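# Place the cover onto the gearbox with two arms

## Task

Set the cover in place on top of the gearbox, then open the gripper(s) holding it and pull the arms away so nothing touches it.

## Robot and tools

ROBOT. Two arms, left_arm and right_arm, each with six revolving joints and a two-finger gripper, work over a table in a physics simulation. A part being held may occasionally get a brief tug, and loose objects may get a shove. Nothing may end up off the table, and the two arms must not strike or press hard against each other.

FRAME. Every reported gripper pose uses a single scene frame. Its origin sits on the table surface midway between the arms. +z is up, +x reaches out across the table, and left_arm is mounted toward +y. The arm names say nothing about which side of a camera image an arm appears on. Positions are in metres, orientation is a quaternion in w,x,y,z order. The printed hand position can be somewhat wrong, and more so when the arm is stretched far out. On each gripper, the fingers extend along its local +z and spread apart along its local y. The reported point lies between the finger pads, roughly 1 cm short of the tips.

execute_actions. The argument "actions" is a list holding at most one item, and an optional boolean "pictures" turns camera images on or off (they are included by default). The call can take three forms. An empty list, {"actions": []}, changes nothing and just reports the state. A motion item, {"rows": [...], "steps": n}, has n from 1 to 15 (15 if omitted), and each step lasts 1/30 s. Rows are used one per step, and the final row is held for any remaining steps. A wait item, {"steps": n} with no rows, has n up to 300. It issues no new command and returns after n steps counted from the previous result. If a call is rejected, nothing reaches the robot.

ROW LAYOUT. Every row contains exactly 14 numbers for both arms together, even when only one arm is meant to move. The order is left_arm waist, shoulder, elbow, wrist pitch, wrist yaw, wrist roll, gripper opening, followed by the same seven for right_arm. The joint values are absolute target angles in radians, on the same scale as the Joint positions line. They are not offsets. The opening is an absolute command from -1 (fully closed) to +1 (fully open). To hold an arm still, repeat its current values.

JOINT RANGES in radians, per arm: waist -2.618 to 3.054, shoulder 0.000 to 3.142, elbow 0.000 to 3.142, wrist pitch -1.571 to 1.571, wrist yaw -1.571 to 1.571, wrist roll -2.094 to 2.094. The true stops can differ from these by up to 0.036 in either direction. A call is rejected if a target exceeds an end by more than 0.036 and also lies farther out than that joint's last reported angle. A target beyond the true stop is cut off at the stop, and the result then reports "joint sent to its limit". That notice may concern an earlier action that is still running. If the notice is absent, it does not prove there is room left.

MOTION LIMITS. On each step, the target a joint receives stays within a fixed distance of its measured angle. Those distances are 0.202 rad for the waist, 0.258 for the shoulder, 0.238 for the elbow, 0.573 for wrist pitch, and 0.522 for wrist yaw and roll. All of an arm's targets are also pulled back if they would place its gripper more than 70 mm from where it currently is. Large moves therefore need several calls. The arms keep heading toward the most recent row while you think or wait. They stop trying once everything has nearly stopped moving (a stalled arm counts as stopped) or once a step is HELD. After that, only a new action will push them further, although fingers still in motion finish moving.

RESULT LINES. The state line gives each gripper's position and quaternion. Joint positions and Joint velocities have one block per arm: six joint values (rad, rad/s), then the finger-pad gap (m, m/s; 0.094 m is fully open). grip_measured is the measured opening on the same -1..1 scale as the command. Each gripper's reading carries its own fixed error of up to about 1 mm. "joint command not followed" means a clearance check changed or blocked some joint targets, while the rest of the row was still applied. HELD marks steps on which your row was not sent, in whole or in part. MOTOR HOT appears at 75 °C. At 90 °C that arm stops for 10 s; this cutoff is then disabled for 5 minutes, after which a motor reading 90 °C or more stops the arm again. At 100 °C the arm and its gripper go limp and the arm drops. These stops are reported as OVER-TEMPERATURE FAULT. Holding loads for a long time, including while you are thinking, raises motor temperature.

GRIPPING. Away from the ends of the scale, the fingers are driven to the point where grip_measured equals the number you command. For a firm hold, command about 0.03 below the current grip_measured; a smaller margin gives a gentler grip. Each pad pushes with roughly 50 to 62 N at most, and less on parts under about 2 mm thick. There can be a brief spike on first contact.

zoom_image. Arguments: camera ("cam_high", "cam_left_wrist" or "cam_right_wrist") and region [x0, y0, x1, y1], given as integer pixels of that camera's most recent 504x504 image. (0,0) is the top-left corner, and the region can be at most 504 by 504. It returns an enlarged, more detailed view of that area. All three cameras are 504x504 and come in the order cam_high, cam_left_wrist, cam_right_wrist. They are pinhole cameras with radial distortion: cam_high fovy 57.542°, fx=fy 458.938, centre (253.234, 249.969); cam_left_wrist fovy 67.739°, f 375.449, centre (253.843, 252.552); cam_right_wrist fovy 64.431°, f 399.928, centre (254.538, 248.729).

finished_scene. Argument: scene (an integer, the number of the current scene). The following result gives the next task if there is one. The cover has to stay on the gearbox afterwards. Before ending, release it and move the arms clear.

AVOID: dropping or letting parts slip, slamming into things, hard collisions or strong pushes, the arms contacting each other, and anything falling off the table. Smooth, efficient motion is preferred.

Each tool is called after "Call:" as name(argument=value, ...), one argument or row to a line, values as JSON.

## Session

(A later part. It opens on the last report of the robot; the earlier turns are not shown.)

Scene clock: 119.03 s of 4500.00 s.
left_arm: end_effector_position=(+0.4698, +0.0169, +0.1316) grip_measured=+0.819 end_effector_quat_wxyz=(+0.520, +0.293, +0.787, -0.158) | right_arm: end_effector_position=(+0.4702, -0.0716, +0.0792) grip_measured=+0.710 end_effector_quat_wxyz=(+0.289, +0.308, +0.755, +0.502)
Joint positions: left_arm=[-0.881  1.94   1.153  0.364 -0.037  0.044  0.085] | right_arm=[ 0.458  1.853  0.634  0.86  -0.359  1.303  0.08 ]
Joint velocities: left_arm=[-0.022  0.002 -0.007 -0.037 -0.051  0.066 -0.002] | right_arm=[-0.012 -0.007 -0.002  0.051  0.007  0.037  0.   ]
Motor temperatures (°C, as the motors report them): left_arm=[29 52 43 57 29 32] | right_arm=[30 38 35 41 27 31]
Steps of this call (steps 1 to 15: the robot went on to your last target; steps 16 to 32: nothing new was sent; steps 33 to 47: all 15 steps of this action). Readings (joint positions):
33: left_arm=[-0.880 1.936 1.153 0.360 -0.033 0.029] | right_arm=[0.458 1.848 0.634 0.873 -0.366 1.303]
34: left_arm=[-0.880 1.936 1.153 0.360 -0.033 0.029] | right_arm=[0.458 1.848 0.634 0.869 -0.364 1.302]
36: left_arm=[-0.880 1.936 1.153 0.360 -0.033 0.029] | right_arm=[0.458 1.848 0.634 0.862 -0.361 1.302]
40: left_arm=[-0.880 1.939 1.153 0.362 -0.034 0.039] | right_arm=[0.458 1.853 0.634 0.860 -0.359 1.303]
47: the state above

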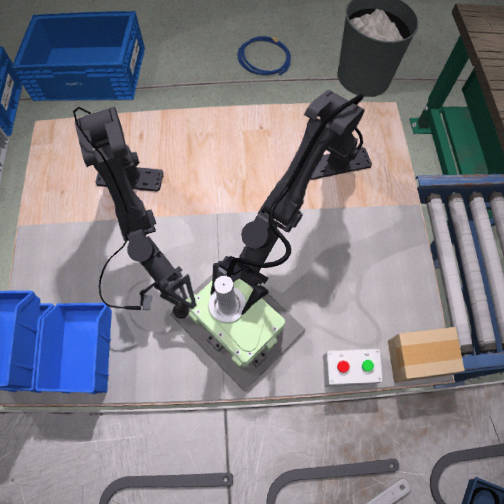

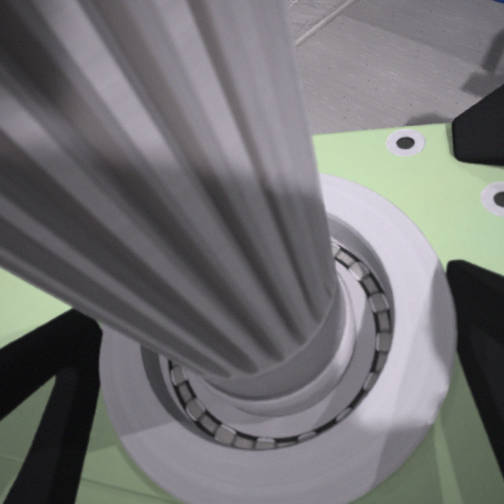

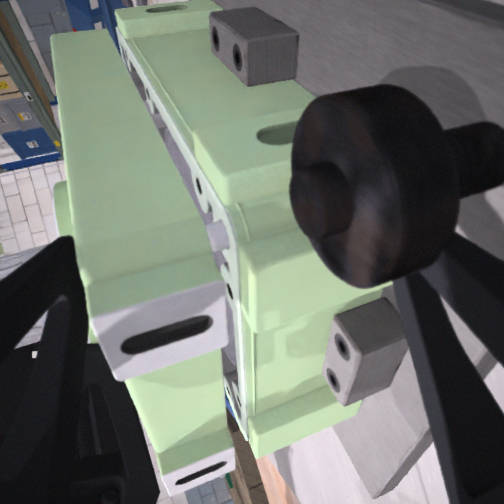

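Call:
execute_actions(
  actions=[
    {"rows":[[-0.9,1.82,1.19,0.5,-0.03,-0.05,0.7,0.46,1.85,0.67,0.89,-0.36,1.29,1]],"steps":15},
  ],
)

Call:
execute_actions(
  actions=[
    {"rows":[[-0.9,1.79,1.21,0.55,-0.03,-0.05,0.7,0.46,1.85,0.67,0.89,-0.36,1.29,1]],"steps":8},
  ],
)

Scene clock: 120.37 s of 4500.00 s.
left_arm: end_effector_position=(+0.4697, +0.0165, +0.1333) grip_measured=+0.819 end_effector_quat_wxyz=(+0.521, +0.291, +0.786, -0.159) | right_arm: end_effector_position=(+0.4705, -0.0712, +0.0806) grip_measured=+1.000 end_effector_quat_wxyz=(+0.291, +0.305, +0.754, +0.503)
Joint positions: left_arm=[-0.882  1.938  1.153  0.366 -0.038  0.041  0.085] | right_arm=[ 0.458  1.853  0.634  0.866 -0.36   1.302  0.094]
Joint velocities: left_arm=[ 0.022 -0.002  0.002  0.022 -0.051 -0.022 -0.001] | right_arm=[ 0.007 -0.002 -0.012  0.095 -0.037 -0.037  0.   ]
Motor temperatures (°C, as the motors report them): left_arm=[29 53 43 57 29 32] | right_arm=[30 38 35 42 27 31]
Steps of this call (steps 1 to 15: the robot went on to your last target; steps 16 to 25: nothing new was sent; steps 26 to 40: all 15 steps of this action). Readings (joint positions):
26: left_arm=[-0.882 1.939 1.153 0.368 -0.037 0.044] | right_arm=[0.458 1.853 0.634 0.860 -0.359 1.303]
27: left_arm=[-0.882 1.938 1.153 0.366 -0.037 0.042] | right_arm=[0.458 1.853 0.634 0.864 -0.359 1.302]
29: left_arm=[-0.882 1.938 1.153 0.366 -0.038 0.041] | right_arm=[0.458 1.853 0.634 0.866 -0.360 1.302]
33: left_arm=[-0.882 1.938 1.153 0.366 -0.038 0.041] | right_arm=[0.458 1.853 0.634 0.866 -0.360 1.302]
40: the state above

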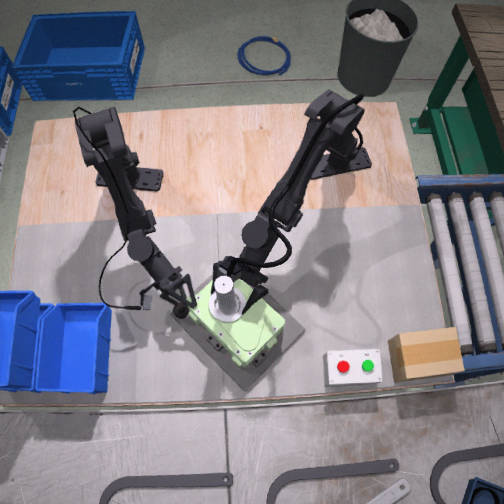

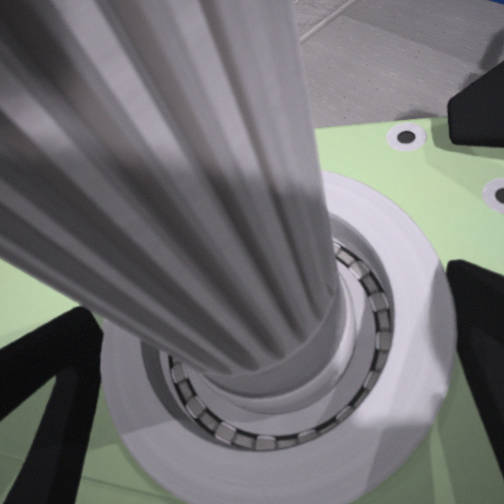

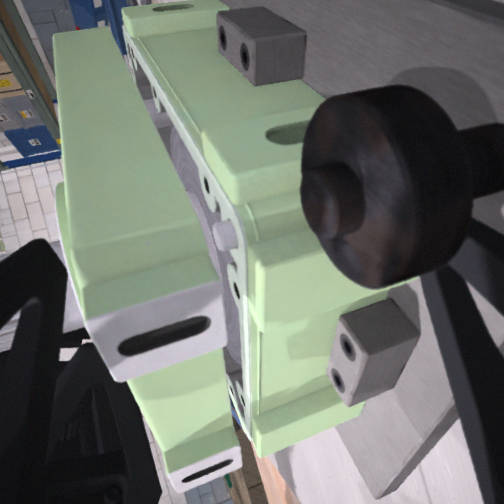

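Scene clock: 120.63 s of 4500.00 s.
left_arm: end_effector_position=(+0.4697, +0.0165, +0.1333) grip_measured=+0.819 end_effector_quat_wxyz=(+0.521, +0.291, +0.786, -0.159) | right_arm: end_effector_position=(+0.4705, -0.0712, +0.0806) grip_measured=+1.000 end_effector_quat_wxyz=(+0.291, +0.305, +0.754, +0.503)
Joint positions: left_arm=[-0.882  1.938  1.153  0.366 -0.038  0.041  0.085] | right_arm=[ 0.458  1.853  0.634  0.866 -0.36   1.302  0.094]
Joint velocities: left_arm=[-0.007  0.007  0.002 -0.037  0.022 -0.022  0.001] | right_arm=[-0.002  0.007  0.007 -0.022  0.037  0.022  0.   ]
Motor temperatures (°C, as the motors report them): left_arm=[29 53 43 58 29 32] | right_arm=[30 38 35 42 27 31]
Steps of this call (steps 1 to 8: all 8 steps of this action). Readings (joint positions):
1: left_arm=[-0.882 1.938 1.153 0.366 -0.038 0.041] | right_arm=[0.458 1.853 0.634 0.866 -0.360 1.302]
2: left_arm=[-0.882 1.938 1.153 0.366 -0.038 0.041] | right_arm=[0.458 1.853 0.634 0.866 -0.360 1.302]
4: left_arm=[-0.882 1.938 1.153 0.366 -0.038 0.041] | right_arm=[0.458 1.853 0.634 0.866 -0.360 1.302]
8: the state above

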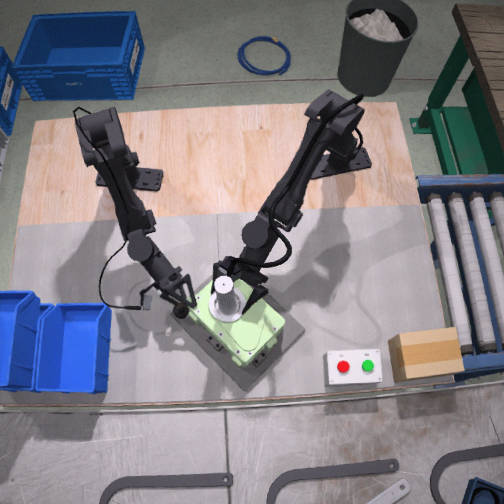

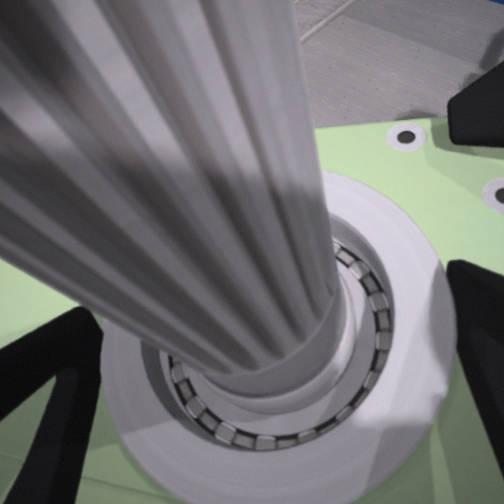

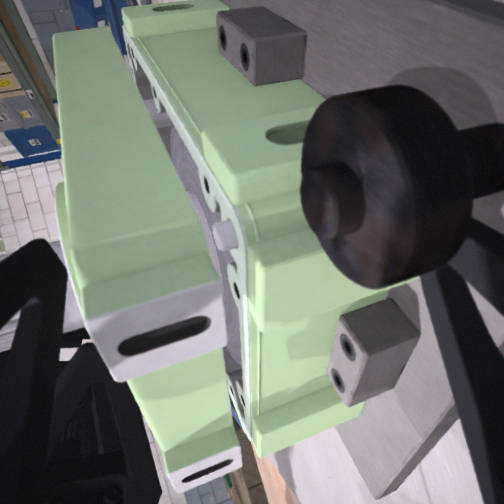

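Call:
execute_actions(
  actions=[
    {"rows":[[-0.882,1.92,1.16,0.38,-0.04,0.04,0.7,0.46,1.85,0.67,0.89,-0.36,1.29,1],[-0.882,1.92,1.16,0.38,-0.04,0.04,0.7,0.46,1.85,0.67,0.89,-0.36,1.29,1],[-0.882,1.92,1.16,0.38,-0.04,0.04,0.7,0.46,1.85,0.67,0.89,-0.36,1.29,1],[-0.882,1.92,1.16,0.38,-0.04,0.04,1,0.46,1.85,0.67,0.89,-0.36,1.29,1]],"steps":10},
  ],
  pictures=false,
)

Call:
execute_actions(
  actions=[
    {"rows":[[-0.882,1.62,0.85,0.46,-0.04,0.04,1,0.46,1.85,0.67,0.89,-0.36,1.29,1]],"steps":12},
  ],
  pictures=false,
)

Call:
execute_actions(
  actions=[
    {"rows":[[-0.62,1.65,0.95,0.3,0,0,-1,0.46,1.85,0.67,0.89,-0.36,1.29,1]],"steps":12},
  ],
  pictures=false,
)

Call:
execute_actions(
  actions=[
    {"rows":[[-0.65,1.92,1.42,0,0,0,-1,0.46,1.85,0.67,0.89,-0.36,1.29,1]],"steps":12},
  ],
  pictures=false,
)

Call:
execute_actions(
  actions=[
    {"rows":[[-0.69,2.19,1.87,-0.24,0,0,-1,0.46,1.85,0.67,0.89,-0.36,1.29,1]],"steps":15},
  ],
)

Scene clock: 123.00 s of 4500.00 s.
left_arm: end_effector_position=(+0.4697, +0.0167, +0.1315) grip_measured=+1.000 end_effector_quat_wxyz=(+0.520, +0.293, +0.787, -0.157) | right_arm: end_effector_position=(+0.4705, -0.0712, +0.0806) grip_measured=+1.000 end_effector_quat_wxyz=(+0.291, +0.305, +0.754, +0.503)
Joint positions: left_arm=[-0.882  1.94   1.153  0.364 -0.039  0.045  0.094] | right_arm=[ 0.458  1.853  0.634  0.866 -0.36   1.302  0.094]
Joint velocities: left_arm=[ 0.007 -0.017 -0.007 -0.095 -0.051 -0.037  0.   ] | right_arm=[-0.027 -0.017 -0.002  0.007  0.066 -0.022  0.   ]
Motor temperatures (°C, as the motors report them): left_arm=[29 54 43 58 29 32] | right_arm=[30 37 35 42 27 31]
Steps of this call (steps 1 to 15: the robot went on to your last target; steps 16 to 61: nothing new was sent; steps 62 to 71: all 10 steps of this action). Readings (joint positions):
62: left_arm=[-0.882 1.940 1.153 0.362 -0.038 0.045] | right_arm=[0.458 1.853 0.634 0.866 -0.360 1.302]
63: left_arm=[-0.882 1.940 1.153 0.362 -0.038 0.045] | right_arm=[0.458 1.853 0.634 0.866 -0.360 1.302]
65: left_arm=[-0.882 1.940 1.153 0.362 -0.039 0.045] | right_arm=[0.458 1.853 0.634 0.866 -0.360 1.302]
69: left_arm=[-0.882 1.940 1.153 0.364 -0.039 0.045] | right_arm=[0.458 1.853 0.634 0.866 -0.360 1.302]
71: the state above

Scene clock: 123.40 s of 4500.00 s.
left_arm: end_effector_position=(+0.4158, +0.0613, +0.1780) grip_measured=+1.000 end_effector_quat_wxyz=(+0.560, +0.282, +0.760, -0.171) | right_arm: end_effector_position=(+0.4705, -0.0712, +0.0806) grip_measured=+1.000 end_effector_quat_wxyz=(+0.291, +0.305, +0.754, +0.503)
Joint positions: left_arm=[-0.882  1.62   0.856  0.445 -0.039  0.045  0.094] | right_arm=[ 0.458  1.853  0.634  0.866 -0.36   1.302  0.094]
Joint velocities: left_arm=[-0.007  0.002 -0.002 -0.066 -0.066 -0.007  0.   ] | right_arm=[ 0.012 -0.012 -0.007 -0.037 -0.081 -0.007  0.   ]
Motor temperatures (°C, as the motors report them): left_arm=[29 54 43 58 29 32] | right_arm=[30 37 35 42 27 31]
Steps of this call (steps 1 to 12: all 12 steps of this action). Readings (joint positions):
1: left_arm=[-0.882 1.914 1.115 0.392 -0.039 0.045] | right_arm=[0.458 1.853 0.634 0.866 -0.360 1.302]
2: left_arm=[-0.882 1.850 1.031 0.405 -0.039 0.045] | right_arm=[0.458 1.853 0.634 0.866 -0.360 1.302]
4: left_arm=[-0.882 1.709 0.891 0.398 -0.039 0.045] | right_arm=[0.458 1.853 0.634 0.866 -0.360 1.302]
8: left_arm=[-0.882 1.622 0.856 0.431 -0.039 0.045] | right_arm=[0.458 1.853 0.634 0.866 -0.360 1.302]
12: the state above

Scene clock: 123.80 s of 4500.00 s.
left_arm: end_effector_position=(+0.4861, +0.1696, +0.1643) grip_measured=-0.991 end_effector_quat_wxyz=(+0.539, +0.174, +0.817, -0.106) | right_arm: end_effector_position=(+0.4705, -0.0712, +0.0806) grip_measured=+1.000 end_effector_quat_wxyz=(+0.291, +0.305, +0.754, +0.503)
Joint positions: left_arm=[-0.609  1.65   0.92   0.321 -0.014  0.011  0.   ] | right_arm=[ 0.458  1.853  0.634  0.866 -0.36   1.302  0.094]
Joint velocities: left_arm=[-0.081 -0.012  0.012 -0.11   0.066 -0.022  0.002] | right_arm=[-0.007  0.007  0.002 -0.051 -0.066  0.007  0.   ]
Motor temperatures (°C, as the motors report them): left_arm=[29 54 43 58 29 32] | right_arm=[30 37 35 42 27 31]
Steps of this call (steps 1 to 12: all 12 steps of this action). Readings (joint positions):
1: left_arm=[-0.863 1.622 0.864 0.428 -0.021 0.042] | right_arm=[0.458 1.853 0.634 0.866 -0.360 1.302]
2: left_arm=[-0.827 1.629 0.880 0.405 -0.004 0.038] | right_arm=[0.458 1.853 0.634 0.866 -0.360 1.302]
4: left_arm=[-0.720 1.643 0.906 0.379 0.001 0.029] | right_arm=[0.458 1.853 0.634 0.866 -0.360 1.302]
8: left_arm=[-0.597 1.650 0.920 0.343 -0.020 0.015] | right_arm=[0.458 1.853 0.634 0.866 -0.360 1.302]
12: the state above

Scene clock: 124.20 s of 4500.00 s.
left_arm: end_effector_position=(+0.5507, +0.1164, +0.1655) grip_measured=-0.991 end_effector_quat_wxyz=(+0.493, +0.197, +0.841, -0.109) | right_arm: end_effector_position=(+0.4705, -0.0712, +0.0806) grip_measured=+1.000 end_effector_quat_wxyz=(+0.291, +0.305, +0.754, +0.503)
Joint positions: left_arm=[-0.645  1.942  1.391  0.038 -0.006  0.009  0.   ] | right_arm=[ 0.458  1.853  0.634  0.866 -0.36   1.302  0.094]
Joint velocities: left_arm=[-0.007 -0.134  0.081 -0.037 -0.066 -0.037 -0.   ] | right_arm=[ 0.007 -0.017  0.007  0.007  0.022 -0.037  0.   ]
Motor temperatures (°C, as the motors report them): left_arm=[29 54 43 58 29 32] | right_arm=[30 37 35 42 27 31]
Steps of this call (steps 1 to 12: all 12 steps of this action). Readings (joint positions):
1: left_arm=[-0.614 1.676 0.956 0.271 -0.013 0.010] | right_arm=[0.458 1.853 0.634 0.866 -0.360 1.302]
2: left_arm=[-0.621 1.737 1.034 0.218 -0.013 0.010] | right_arm=[0.458 1.853 0.634 0.866 -0.360 1.302]
4: left_arm=[-0.634 1.875 1.200 0.146 -0.011 0.009] | right_arm=[0.458 1.853 0.634 0.866 -0.360 1.302]
8: left_arm=[-0.645 1.968 1.366 0.057 -0.006 0.009] | right_arm=[0.458 1.853 0.634 0.866 -0.360 1.302]
12: the state above

Scene clock: 124.70 s of 4500.00 s.
left_arm: end_effector_position=(+0.5935, +0.0641, +0.1552) grip_measured=-0.991 end_effector_quat_wxyz=(+0.455, +0.221, +0.855, -0.112) | right_arm: end_effector_position=(+0.4705, -0.0712, +0.0806) grip_measured=+1.000 end_effector_quat_wxyz=(+0.291, +0.305, +0.754, +0.503)
Joint positions: left_arm=[-0.689  2.217  1.838 -0.216 -0.004  0.008  0.   ] | right_arm=[ 0.458  1.853  0.634  0.866 -0.36   1.302  0.094]
Joint velocities: left_arm=[-0.002 -0.017  0.017 -0.037  0.022 -0.007  0.001] | right_arm=[-0.002 -0.012 -0.017  0.037 -0.022 -0.007  0.   ]
Motor temperatures (°C, as the motors report them): left_arm=[29 54 43 58 29 32] | right_arm=[30 37 35 42 27 31]
Steps of this call (steps 1 to 15: all 15 steps of this action). Readings (joint positions):
1: left_arm=[-0.648 1.962 1.431 -0.008 -0.007 0.008] | right_arm=[0.458 1.853 0.634 0.866 -0.360 1.302]
2: left_arm=[-0.652 2.013 1.514 -0.053 -0.007 0.008] | right_arm=[0.458 1.853 0.634 0.866 -0.360 1.302]
4: left_arm=[-0.666 2.133 1.685 -0.104 -0.007 0.008] | right_arm=[0.458 1.853 0.634 0.866 -0.360 1.302]
8: left_arm=[-0.687 2.225 1.818 -0.174 -0.005 0.008] | right_arm=[0.458 1.853 0.634 0.866 -0.360 1.302]
15: the state above

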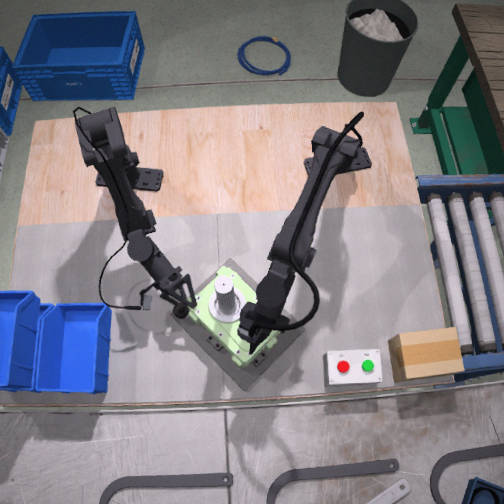

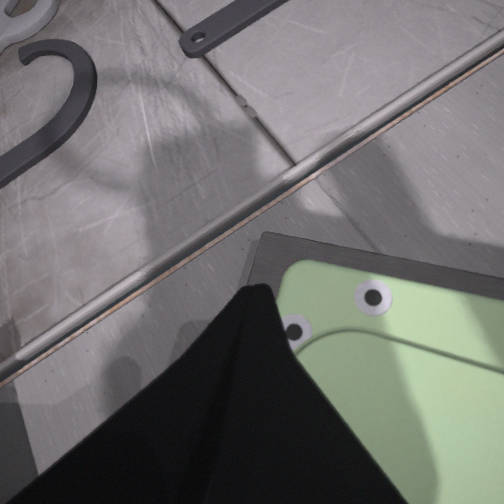

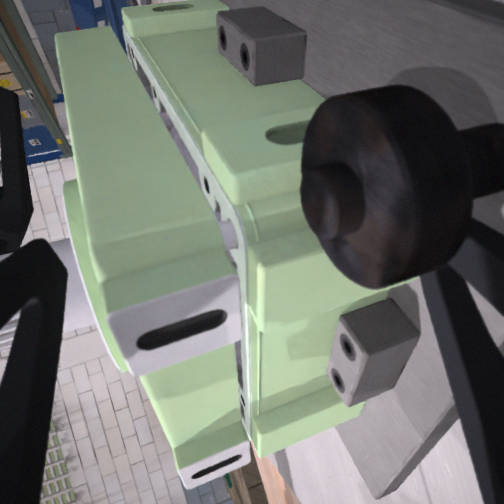

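Shift inward, then press.

Call:
execute_actions(
  actions=[
    {"rows":[[-0.74,2.19,1.86,-0.24,0,0,-1,0.46,1.85,0.67,0.89,-0.36,1.29,1]],"steps":10},
  ],
  pictures=false,
)

Call:
execute_actions(
  actions=[
    {"rows":[[-0.74,2.22,1.85,-0.24,0,0,-1,0.46,1.85,0.67,0.89,-0.36,1.29,1],[-0.74,2.23,1.84,-0.24,0,0,-1,0.46,1.85,0.67,0.89,-0.36,1.29,1],[-0.74,2.24,1.84,-0.24,0,0,-1,0.46,1.85,0.67,0.89,-0.36,1.29,1],[-0.74,2.25,1.84,-0.24,0,0,-1,0.46,1.85,0.67,0.89,-0.36,1.29,1],[-0.74,2.26,1.84,-0.24,0,0,-1,0.46,1.85,0.67,0.89,-0.36,1.29,1],[-0.74,2.27,1.84,-0.24,0,0,-1,0.46,1.85,0.67,0.89,-0.36,1.29,1],[-0.74,2.28,1.84,-0.24,0,0,-1,0.46,1.85,0.67,0.89,-0.36,1.29,1]],"steps":15},
  ],
)

Call:
execute_actions(
  actions=[
    {"rows":[[-0.74,2.31,1.84,-0.3,0,0,-1,0.46,1.85,0.67,0.89,-0.36,1.29,1],[-0.74,2.33,1.83,-0.35,0,0,-1,0.46,1.85,0.67,0.89,-0.36,1.29,1],[-0.74,2.35,1.82,-0.4,0,0,-1,0.46,1.85,0.67,0.89,-0.36,1.29,1]],"steps":15},
  ],
)

Scene clock: 126.00 s of 4500.00 s.
left_arm: end_effector_position=(+0.5761, +0.0374, +0.1531) grip_measured=-0.991 end_effector_quat_wxyz=(+0.447, +0.242, +0.852, -0.122) | right_arm: end_effector_position=(+0.4705, -0.0712, +0.0806) grip_measured=+1.000 end_effector_quat_wxyz=(+0.291, +0.305, +0.754, +0.503)
Joint positions: left_arm=[-0.74   2.216  1.838 -0.23  -0.006  0.007  0.   ] | right_arm=[ 0.458  1.853  0.634  0.866 -0.36   1.302  0.094]
Joint velocities: left_arm=[-0.007 -0.002  0.002 -0.007 -0.037 -0.051 -0.   ] | right_arm=[-0.012  0.017 -0.002  0.037  0.051 -0.051  0.   ]
Motor temperatures (°C, as the motors report them): left_arm=[29 54 43 58 29 32] | right_arm=[30 37 36 42 27 31]
Steps of this call (steps 1 to 29: the robot went on to your last target; steps 30 to 39: all 10 steps of this action). Readings (joint positions):
30: left_arm=[-0.692 2.216 1.838 -0.230 -0.005 0.008] | right_arm=[0.458 1.853 0.634 0.866 -0.360 1.302]
31: left_arm=[-0.697 2.216 1.838 -0.230 -0.006 0.007] | right_arm=[0.458 1.853 0.634 0.866 -0.360 1.302]
33: left_arm=[-0.713 2.216 1.838 -0.230 -0.006 0.007] | right_arm=[0.458 1.853 0.634 0.866 -0.360 1.302]
37: left_arm=[-0.740 2.216 1.838 -0.230 -0.006 0.007] | right_arm=[0.458 1.853 0.634 0.866 -0.360 1.302]
39: the state above

Scene clock: 126.50 s of 4500.00 s.
left_arm: end_effector_position=(+0.5796, +0.0350, +0.1248) grip_measured=-0.991 end_effector_quat_wxyz=(+0.433, +0.244, +0.859, -0.119) | right_arm: end_effector_position=(+0.4705, -0.0712, +0.0806) grip_measured=+1.000 end_effector_quat_wxyz=(+0.291, +0.305, +0.754, +0.503)
Joint positions: left_arm=[-0.74   2.269  1.838 -0.208 -0.004  0.007  0.   ] | right_arm=[ 0.458  1.853  0.634  0.866 -0.36   1.302  0.094]
Joint velocities: left_arm=[-0.002  0.002  0.002 -0.037 -0.007 -0.022  0.001] | right_arm=[-0.007 -0.007  0.002  0.051 -0.051 -0.022  0.   ]
Motor temperatures (°C, as the motors report them): left_arm=[29 54 43 58 29 32] | right_arm=[30 37 36 42 27 31]
Steps of this call (steps 1 to 15: all 15 steps of this action). Readings (joint positions):
1: left_arm=[-0.740 2.216 1.838 -0.230 -0.006 0.007] | right_arm=[0.458 1.853 0.634 0.866 -0.360 1.302]
2: left_arm=[-0.740 2.217 1.838 -0.230 -0.006 0.007] | right_arm=[0.458 1.853 0.634 0.866 -0.360 1.302]
4: left_arm=[-0.740 2.223 1.838 -0.230 -0.006 0.007] | right_arm=[0.458 1.853 0.634 0.866 -0.360 1.302]
8: left_arm=[-0.740 2.258 1.838 -0.228 -0.006 0.007] | right_arm=[0.458 1.853 0.634 0.866 -0.360 1.302]
15: the state above

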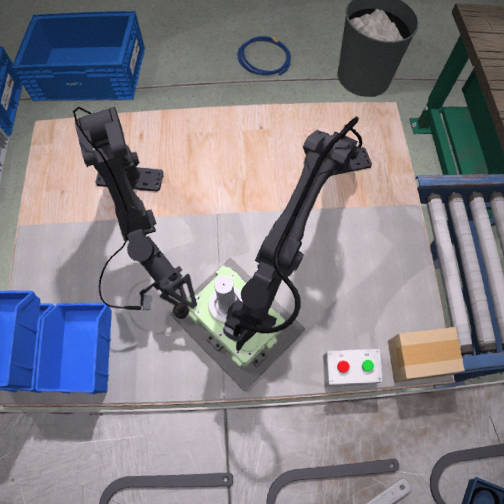

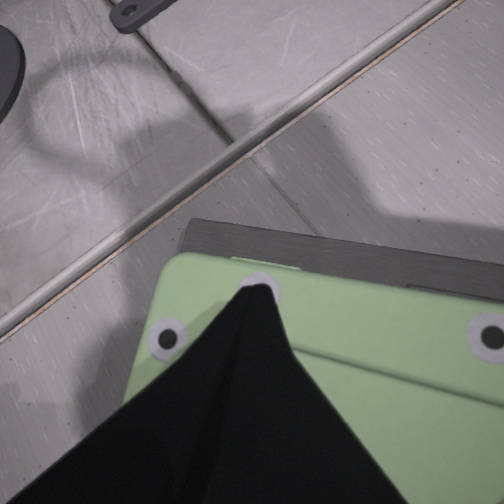

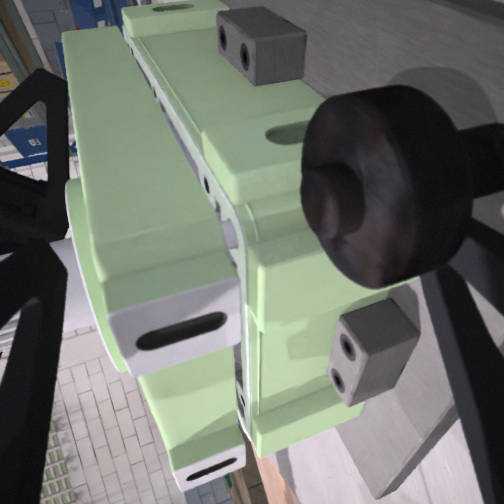

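Scene clock: 127.00 s of 4500.00 s.
left_arm: end_effector_position=(+0.5796, +0.0350, +0.1207) grip_measured=-0.991 end_effector_quat_wxyz=(+0.431, +0.245, +0.861, -0.118) | right_arm: end_effector_position=(+0.4705, -0.0712, +0.0806) grip_measured=+1.000 end_effector_quat_wxyz=(+0.291, +0.305, +0.754, +0.503)
Joint positions: left_arm=[-0.74   2.276  1.838 -0.208 -0.004  0.007  0.   ] | right_arm=[ 0.458  1.853  0.634  0.866 -0.36   1.302  0.094]
Joint velocities: left_arm=[-0.002  0.007 -0.002 -0.022 -0.037  0.007 -0.001] | right_arm=[-0.002  0.002 -0.007 -0.081  0.007  0.007  0.   ]
Motor temperatures (°C, as the motors report them): left_arm=[29 54 43 57 29 32] | right_arm=[30 37 36 42 27 31]
Steps of this call (steps 1 to 15: all 15 steps of this action). Readings (joint positions):
1: left_arm=[-0.740 2.272 1.838 -0.209 -0.004 0.007] | right_arm=[0.458 1.853 0.634 0.866 -0.360 1.302]
2: left_arm=[-0.740 2.274 1.838 -0.209 -0.004 0.007] | right_arm=[0.458 1.853 0.634 0.866 -0.360 1.302]
4: left_arm=[-0.740 2.276 1.838 -0.208 -0.004 0.007] | right_arm=[0.458 1.853 0.634 0.866 -0.360 1.302]
8: left_arm=[-0.740 2.276 1.838 -0.208 -0.004 0.007] | right_arm=[0.458 1.853 0.634 0.866 -0.360 1.302]
15: the state above

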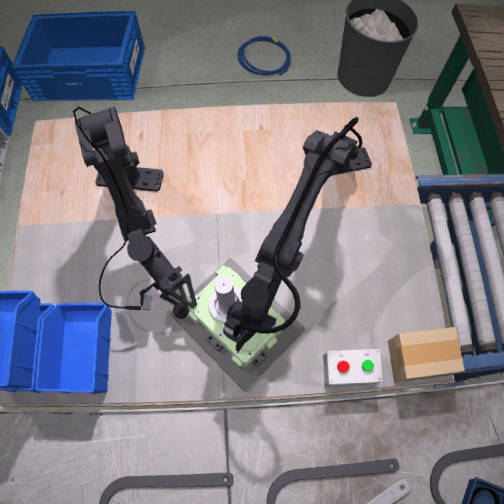

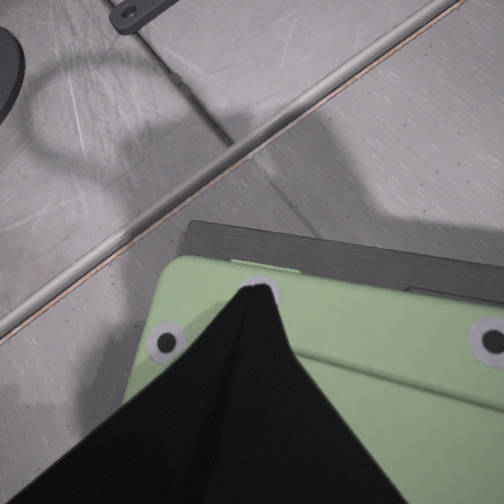

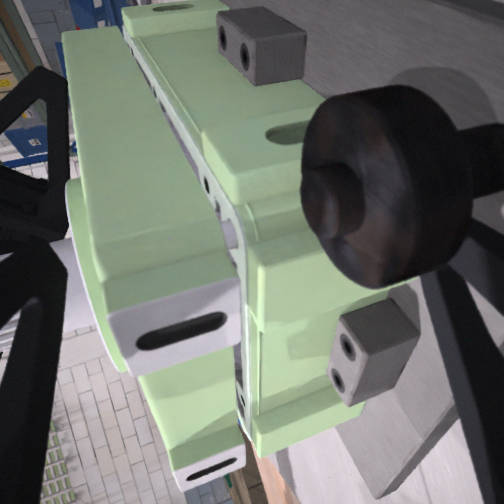

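Call:
execute_actions(
  actions=[
    {"rows":[[-0.72,2.1,1.72,-0.2,0,0,-1,0.46,1.85,0.67,0.89,-0.36,1.29,1]],"steps":10},
  ],
  pictures=false,
)

Call:
execute_actions(
  actions=[
    {"rows":[[-0.67,1.89,1.38,-0.05,0,0,-1,0.46,1.85,0.67,0.89,-0.36,1.29,1]],"steps":15},
  ],
)

Scene clock: 128.37 s of 4500.00 s.
left_arm: end_effector_position=(+0.5627, +0.0540, +0.1778) grip_measured=-0.991 end_effector_quat_wxyz=(+0.462, +0.235, +0.846, -0.124) | right_arm: end_effector_position=(+0.4705, -0.0712, +0.0806) grip_measured=+1.000 end_effector_quat_wxyz=(+0.291, +0.305, +0.754, +0.503)
Joint positions: left_arm=[-0.728  2.103  1.729 -0.2   -0.004  0.007  0.   ] | right_arm=[ 0.458  1.853  0.634  0.866 -0.36   1.302  0.094]
Joint velocities: left_arm=[-0.007 -0.037 -0.002  0.022 -0.022  0.022  0.   ] | right_arm=[-0.002 -0.012  0.002 -0.037 -0.066  0.022  0.   ]
Motor temperatures (°C, as the motors report them): left_arm=[29 53 43 57 29 31] | right_arm=[30 37 36 42 27 31]
Steps of this call (steps 1 to 15: the robot went on to your last target; steps 16 to 31: nothing new was sent; steps 32 to 41: all 10 steps of this action). Readings (joint positions):
32: left_arm=[-0.739 2.255 1.818 -0.190 -0.004 0.007] | right_arm=[0.458 1.853 0.634 0.866 -0.360 1.302]
33: left_arm=[-0.738 2.223 1.777 -0.187 -0.004 0.007] | right_arm=[0.458 1.853 0.634 0.866 -0.360 1.302]
35: left_arm=[-0.734 2.165 1.733 -0.211 -0.004 0.007] | right_arm=[0.458 1.853 0.634 0.866 -0.360 1.302]
39: left_arm=[-0.728 2.110 1.729 -0.205 -0.004 0.007] | right_arm=[0.458 1.853 0.634 0.866 -0.360 1.302]
41: the state above

Scene clock: 128.87 s of 4500.00 s.
left_arm: end_effector_position=(+0.5291, +0.1124, +0.1620) grip_measured=-0.991 end_effector_quat_wxyz=(+0.457, +0.211, +0.857, -0.109) | right_arm: end_effector_position=(+0.4705, -0.0712, +0.0806) grip_measured=+1.000 end_effector_quat_wxyz=(+0.291, +0.305, +0.754, +0.503)
Joint positions: left_arm=[-0.667  1.902  1.39  -0.08  -0.001  0.007  0.   ] | right_arm=[ 0.458  1.853  0.634  0.866 -0.36   1.302  0.094]
Joint velocities: left_arm=[-0.007  0.012  0.017  0.037 -0.007 -0.081 -0.   ] | right_arm=[-0.017 -0.002 -0.007  0.066 -0.037  0.066  0.   ]
Motor temperatures (°C, as the motors report them): left_arm=[29 53 43 57 29 31] | right_arm=[30 37 36 42 27 31]
Steps of this call (steps 1 to 15: all 15 steps of this action). Readings (joint positions):
1: left_arm=[-0.723 2.076 1.682 -0.153 -0.001 0.007] | right_arm=[0.458 1.853 0.634 0.866 -0.360 1.302]
2: left_arm=[-0.718 2.026 1.595 -0.124 0.001 0.007] | right_arm=[0.458 1.853 0.634 0.866 -0.360 1.302]
4: left_arm=[-0.695 1.934 1.453 -0.115 0.002 0.007] | right_arm=[0.458 1.853 0.634 0.866 -0.360 1.302]
8: left_arm=[-0.667 1.902 1.393 -0.104 -0.001 0.007] | right_arm=[0.458 1.853 0.634 0.866 -0.360 1.302]
15: the state above

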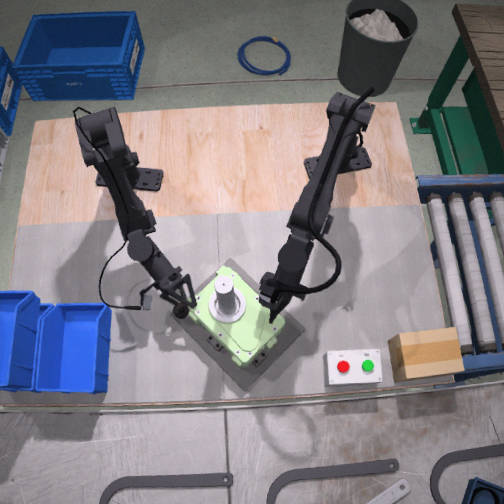

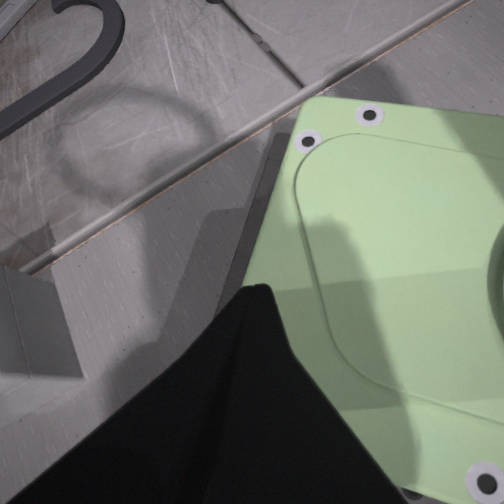

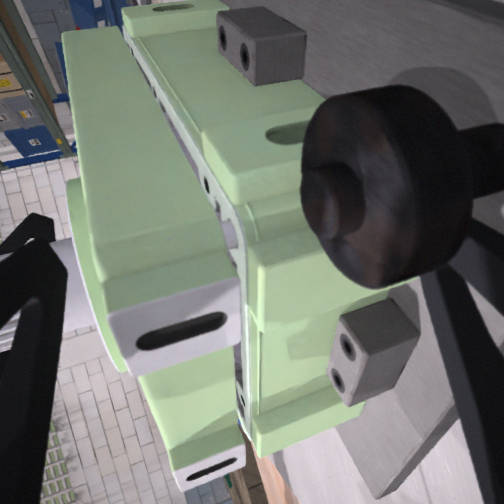

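Call:
execute_actions(
  actions=[
    {"rows":[[-0.73,1.89,1.36,-0.05,0,0,-1,0.46,1.85,0.67,0.89,-0.36,1.29,1]],"steps":10},
  ],
  pictures=false,
)

Call:
execute_actions(
  actions=[
    {"rows":[[-0.73,1.91,1.35,-0.05,0,0,-1,0.46,1.85,0.67,0.89,-0.36,1.29,1],[-0.73,1.92,1.34,-0.05,0,0,-1,0.46,1.85,0.67,0.89,-0.36,1.29,1],[-0.73,1.92,1.33,-0.05,0,0,-1,0.46,1.85,0.67,0.89,-0.36,1.29,1],[-0.73,1.93,1.33,-0.05,0,0,-1,0.46,1.85,0.67,0.89,-0.36,1.29,1],[-0.73,1.93,1.32,-0.05,0,0,-1,0.46,1.85,0.67,0.89,-0.36,1.29,1],[-0.73,1.94,1.32,-0.05,0,0,-1,0.46,1.85,0.67,0.89,-0.36,1.29,1],[-0.73,1.94,1.31,-0.05,0,0,-1,0.46,1.85,0.67,0.89,-0.36,1.29,1],[-0.73,1.95,1.31,-0.07,0,0,-1,0.46,1.85,0.67,0.89,-0.36,1.29,1]],"steps":15},
  ],
)

Call:
execute_actions(
  actions=[
    {"rows":[[-0.73,1.96,1.3,-0.12,0,0,-1,0.46,1.85,0.67,0.89,-0.36,1.29,1],[-0.73,1.97,1.29,-0.16,0,0,-1,0.46,1.85,0.67,0.89,-0.36,1.29,1],[-0.73,1.98,1.28,-0.2,0,0,-1,0.46,1.85,0.67,0.89,-0.36,1.29,1]],"steps":15},
  ],
)

Scene clock: 130.47 s of 4500.00 s.
left_arm: end_effector_position=(+0.5096, +0.0818, +0.1563) grip_measured=-0.991 end_effector_quat_wxyz=(+0.451, +0.239, +0.851, -0.124) | right_arm: end_effector_position=(+0.4705, -0.0712, +0.0806) grip_measured=+1.000 end_effector_quat_wxyz=(+0.291, +0.305, +0.754, +0.503)
Joint positions: left_arm=[-0.732  1.902  1.371 -0.068 -0.001  0.007  0.   ] | right_arm=[ 0.458  1.853  0.634  0.866 -0.36   1.302  0.094]
Joint velocities: left_arm=[ 0.002 -0.007 -0.012 -0.007  0.007 -0.081  0.001] | right_arm=[-0.012  0.002  0.002 -0.051 -0.037 -0.051  0.   ]
Motor temperatures (°C, as the motors report them): left_arm=[29 53 43 57 29 31] | right_arm=[30 37 36 42 27 31]
Steps of this call (steps 1 to 15: the robot went on to your last target; steps 16 to 38: nothing new was sent; steps 39 to 48: all 10 steps of this action). Readings (joint positions):
39: left_arm=[-0.672 1.902 1.387 -0.071 -0.004 0.007] | right_arm=[0.458 1.853 0.634 0.866 -0.360 1.302]
40: left_arm=[-0.679 1.902 1.384 -0.068 -0.006 0.007] | right_arm=[0.458 1.853 0.634 0.866 -0.360 1.302]
42: left_arm=[-0.704 1.902 1.377 -0.068 -0.006 0.007] | right_arm=[0.458 1.853 0.634 0.866 -0.360 1.302]
46: left_arm=[-0.732 1.902 1.371 -0.068 -0.001 0.007] | right_arm=[0.458 1.853 0.634 0.866 -0.360 1.302]
48: the state above

Scene clock: 130.97 s of 4500.00 s.
left_arm: end_effector_position=(+0.5055, +0.0843, +0.1251) grip_measured=-0.991 end_effector_quat_wxyz=(+0.429, +0.243, +0.862, -0.118) | right_arm: end_effector_position=(+0.4705, -0.0712, +0.0806) grip_measured=+1.000 end_effector_quat_wxyz=(+0.291, +0.305, +0.754, +0.503)
Joint positions: left_arm=[-0.732  1.936  1.331 -0.043 -0.001  0.007  0.   ] | right_arm=[ 0.458  1.853  0.634  0.866 -0.36   1.302  0.094]
Joint velocities: left_arm=[ 0.002  0.012  0.002  0.007 -0.022 -0.007 -0.001] | right_arm=[ 0.007  0.007  0.007  0.037 -0.081  0.037  0.   ]
Motor temperatures (°C, as the motors report them): left_arm=[29 53 43 57 29 31] | right_arm=[30 37 36 42 27 31]
Steps of this call (steps 1 to 15: all 15 steps of this action). Readings (joint positions):
1: left_arm=[-0.732 1.902 1.371 -0.068 -0.001 0.007] | right_arm=[0.458 1.853 0.634 0.866 -0.360 1.302]
2: left_arm=[-0.732 1.903 1.369 -0.065 -0.001 0.007] | right_arm=[0.458 1.853 0.634 0.866 -0.360 1.302]
4: left_arm=[-0.732 1.907 1.359 -0.060 -0.001 0.007] | right_arm=[0.458 1.853 0.634 0.866 -0.360 1.302]
8: left_arm=[-0.732 1.931 1.334 -0.059 -0.001 0.007] | right_arm=[0.458 1.853 0.634 0.866 -0.360 1.302]
15: the state above

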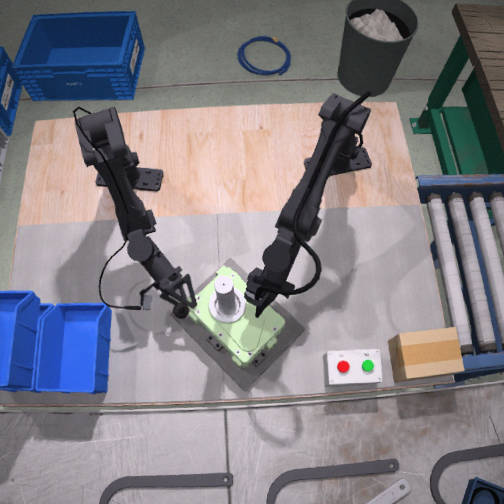

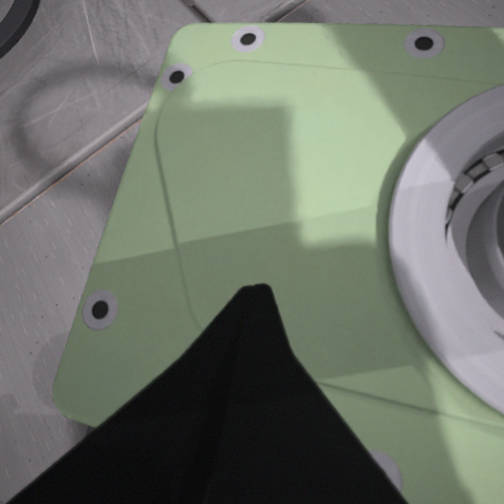

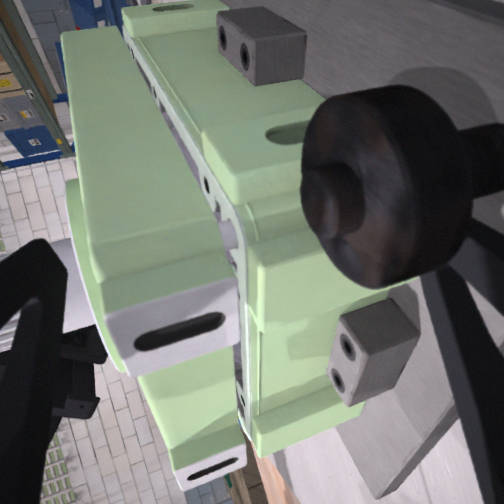

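Scene clock: 131.47 s of 4500.00 s.
left_arm: end_effector_position=(+0.5046, +0.0848, +0.1230) grip_measured=-0.991 end_effector_quat_wxyz=(+0.427, +0.243, +0.863, -0.117) | right_arm: end_effector_position=(+0.4705, -0.0712, +0.0806) grip_measured=+1.000 end_effector_quat_wxyz=(+0.291, +0.305, +0.754, +0.503)
Joint positions: left_arm=[-0.732  1.937  1.329 -0.046 -0.001  0.007  0.   ] | right_arm=[ 0.458  1.853  0.634  0.866 -0.36   1.302  0.094]
Joint velocities: left_arm=[ 0.007  0.002 -0.012  0.007  0.022  0.007 -0.   ] | right_arm=[-0.007 -0.022 -0.002 -0.022  0.007  0.037  0.   ]
Motor temperatures (°C, as the motors report them): left_arm=[29 53 43 56 29 31] | right_arm=[30 37 36 42 27 31]
Steps of this call (steps 1 to 15: all 15 steps of this action). Readings (joint positions):
1: left_arm=[-0.732 1.936 1.331 -0.044 -0.001 0.007] | right_arm=[0.458 1.853 0.634 0.866 -0.360 1.302]
2: left_arm=[-0.732 1.937 1.330 -0.046 -0.001 0.007] | right_arm=[0.458 1.853 0.634 0.866 -0.360 1.302]
4: left_arm=[-0.732 1.937 1.329 -0.046 -0.001 0.007] | right_arm=[0.458 1.853 0.634 0.866 -0.360 1.302]
8: left_arm=[-0.732 1.937 1.329 -0.046 -0.001 0.007] | right_arm=[0.458 1.853 0.634 0.866 -0.360 1.302]
15: the state above

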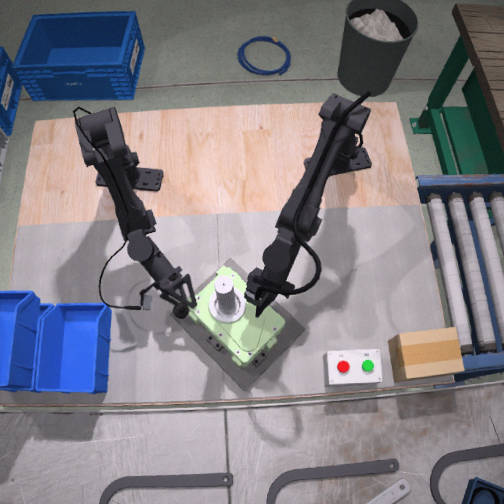

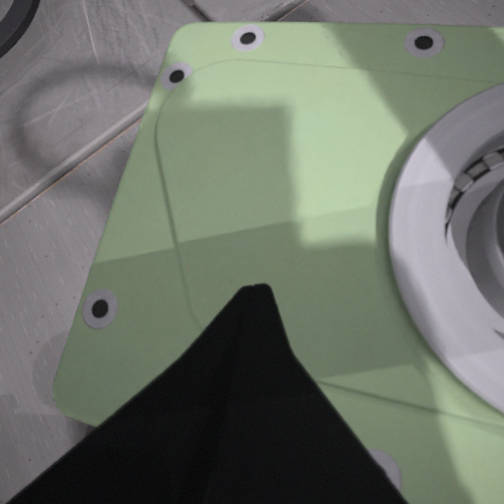

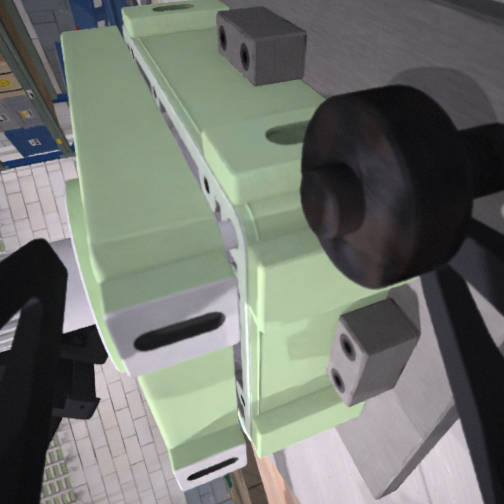

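Call:
execute_actions(
  actions=[
    {"rows":[[-0.73,2.0,1.27,-0.2,0,0,-1,0.46,1.87,0.65,0.89,-0.36,1.29,0.9],[-0.73,2.0,1.27,-0.2,0,0,-1,0.46,1.87,0.65,0.89,-0.36,1.29,0.8],[-0.73,2.0,1.27,-0.2,0,0,-1,0.46,1.87,0.65,0.89,-0.36,1.29,0.74],[-0.73,2.0,1.27,-0.2,0,0,-1,0.46,1.87,0.65,0.89,-0.36,1.29,0.7],[-0.73,2.0,1.27,-0.2,0,0,-1,0.46,1.87,0.65,0.89,-0.36,1.29,0.67],[-0.73,2.0,1.27,-0.2,0,0,-1,0.46,1.87,0.65,0.89,-0.36,1.29,0.64],[-0.73,2.0,1.27,-0.2,0,0,-1,0.46,1.87,0.65,0.89,-0.36,1.29,0.61],[-0.73,2.0,1.27,-0.2,0,0,-1,0.46,1.87,0.65,0.89,-0.36,1.29,0.58],[-0.73,2.0,1.27,-0.2,0,0,-1,0.46,1.87,0.65,0.89,-0.36,1.29,0.55]],"steps":15},
  ],
)

Scene clock: 132.97 s of 4500.00 s.
left_arm: end_effector_position=(+0.5038, +0.0852, +0.1187) grip_measured=-0.991 end_effector_quat_wxyz=(+0.423, +0.243, +0.865, -0.116) | right_arm: end_effector_position=(+0.4700, -0.0718, +0.0757) grip_measured=+0.569 end_effector_quat_wxyz=(+0.288, +0.307, +0.758, +0.499)
Joint positions: left_arm=[-0.732  1.942  1.324 -0.046 -0.001  0.006  0.   ] | right_arm=[ 0.458  1.861  0.634  0.86  -0.358  1.297  0.074]
Joint velocities: left_arm=[-0.017  0.007 -0.002 -0.022 -0.007 -0.022  0.001] | right_arm=[-0.022  0.002 -0.002 -0.051  0.022 -0.007 -0.001]
Motor temperatures (°C, as the motors report them): left_arm=[29 52 42 56 29 31] | right_arm=[30 37 36 42 27 31]
Steps of this call (steps 1 to 15: the robot went on to your last target; steps 16 to 30: nothing new was sent; steps 31 to 45: all 15 steps of this action). Readings (joint positions):
31: left_arm=[-0.732 1.938 1.329 -0.046 -0.001 0.007] | right_arm=[0.458 1.853 0.634 0.866 -0.360 1.302]
32: left_arm=[-0.732 1.938 1.329 -0.046 -0.001 0.007] | right_arm=[0.458 1.855 0.634 0.867 -0.361 1.302]
34: left_arm=[-0.732 1.938 1.329 -0.046 -0.001 0.007] | right_arm=[0.458 1.861 0.634 0.867 -0.359 1.300]
38: left_arm=[-0.732 1.942 1.324 -0.046 -0.001 0.006] | right_arm=[0.458 1.861 0.634 0.861 -0.358 1.297]
45: the state above

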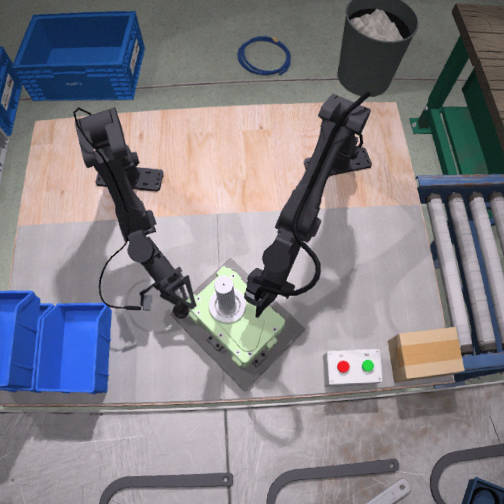

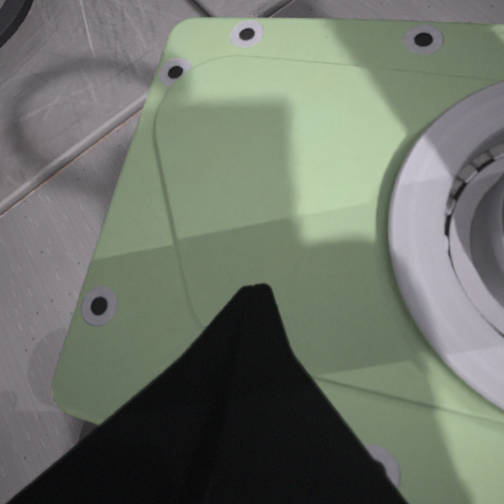

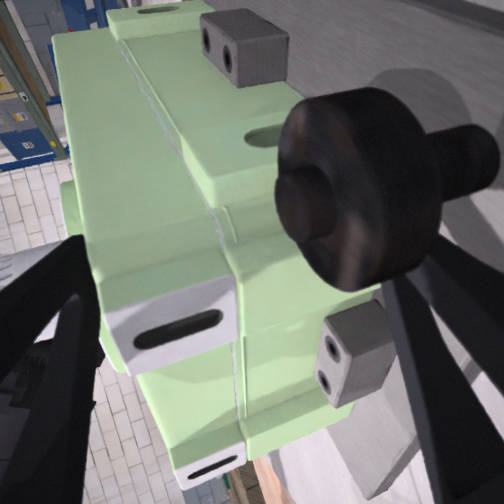

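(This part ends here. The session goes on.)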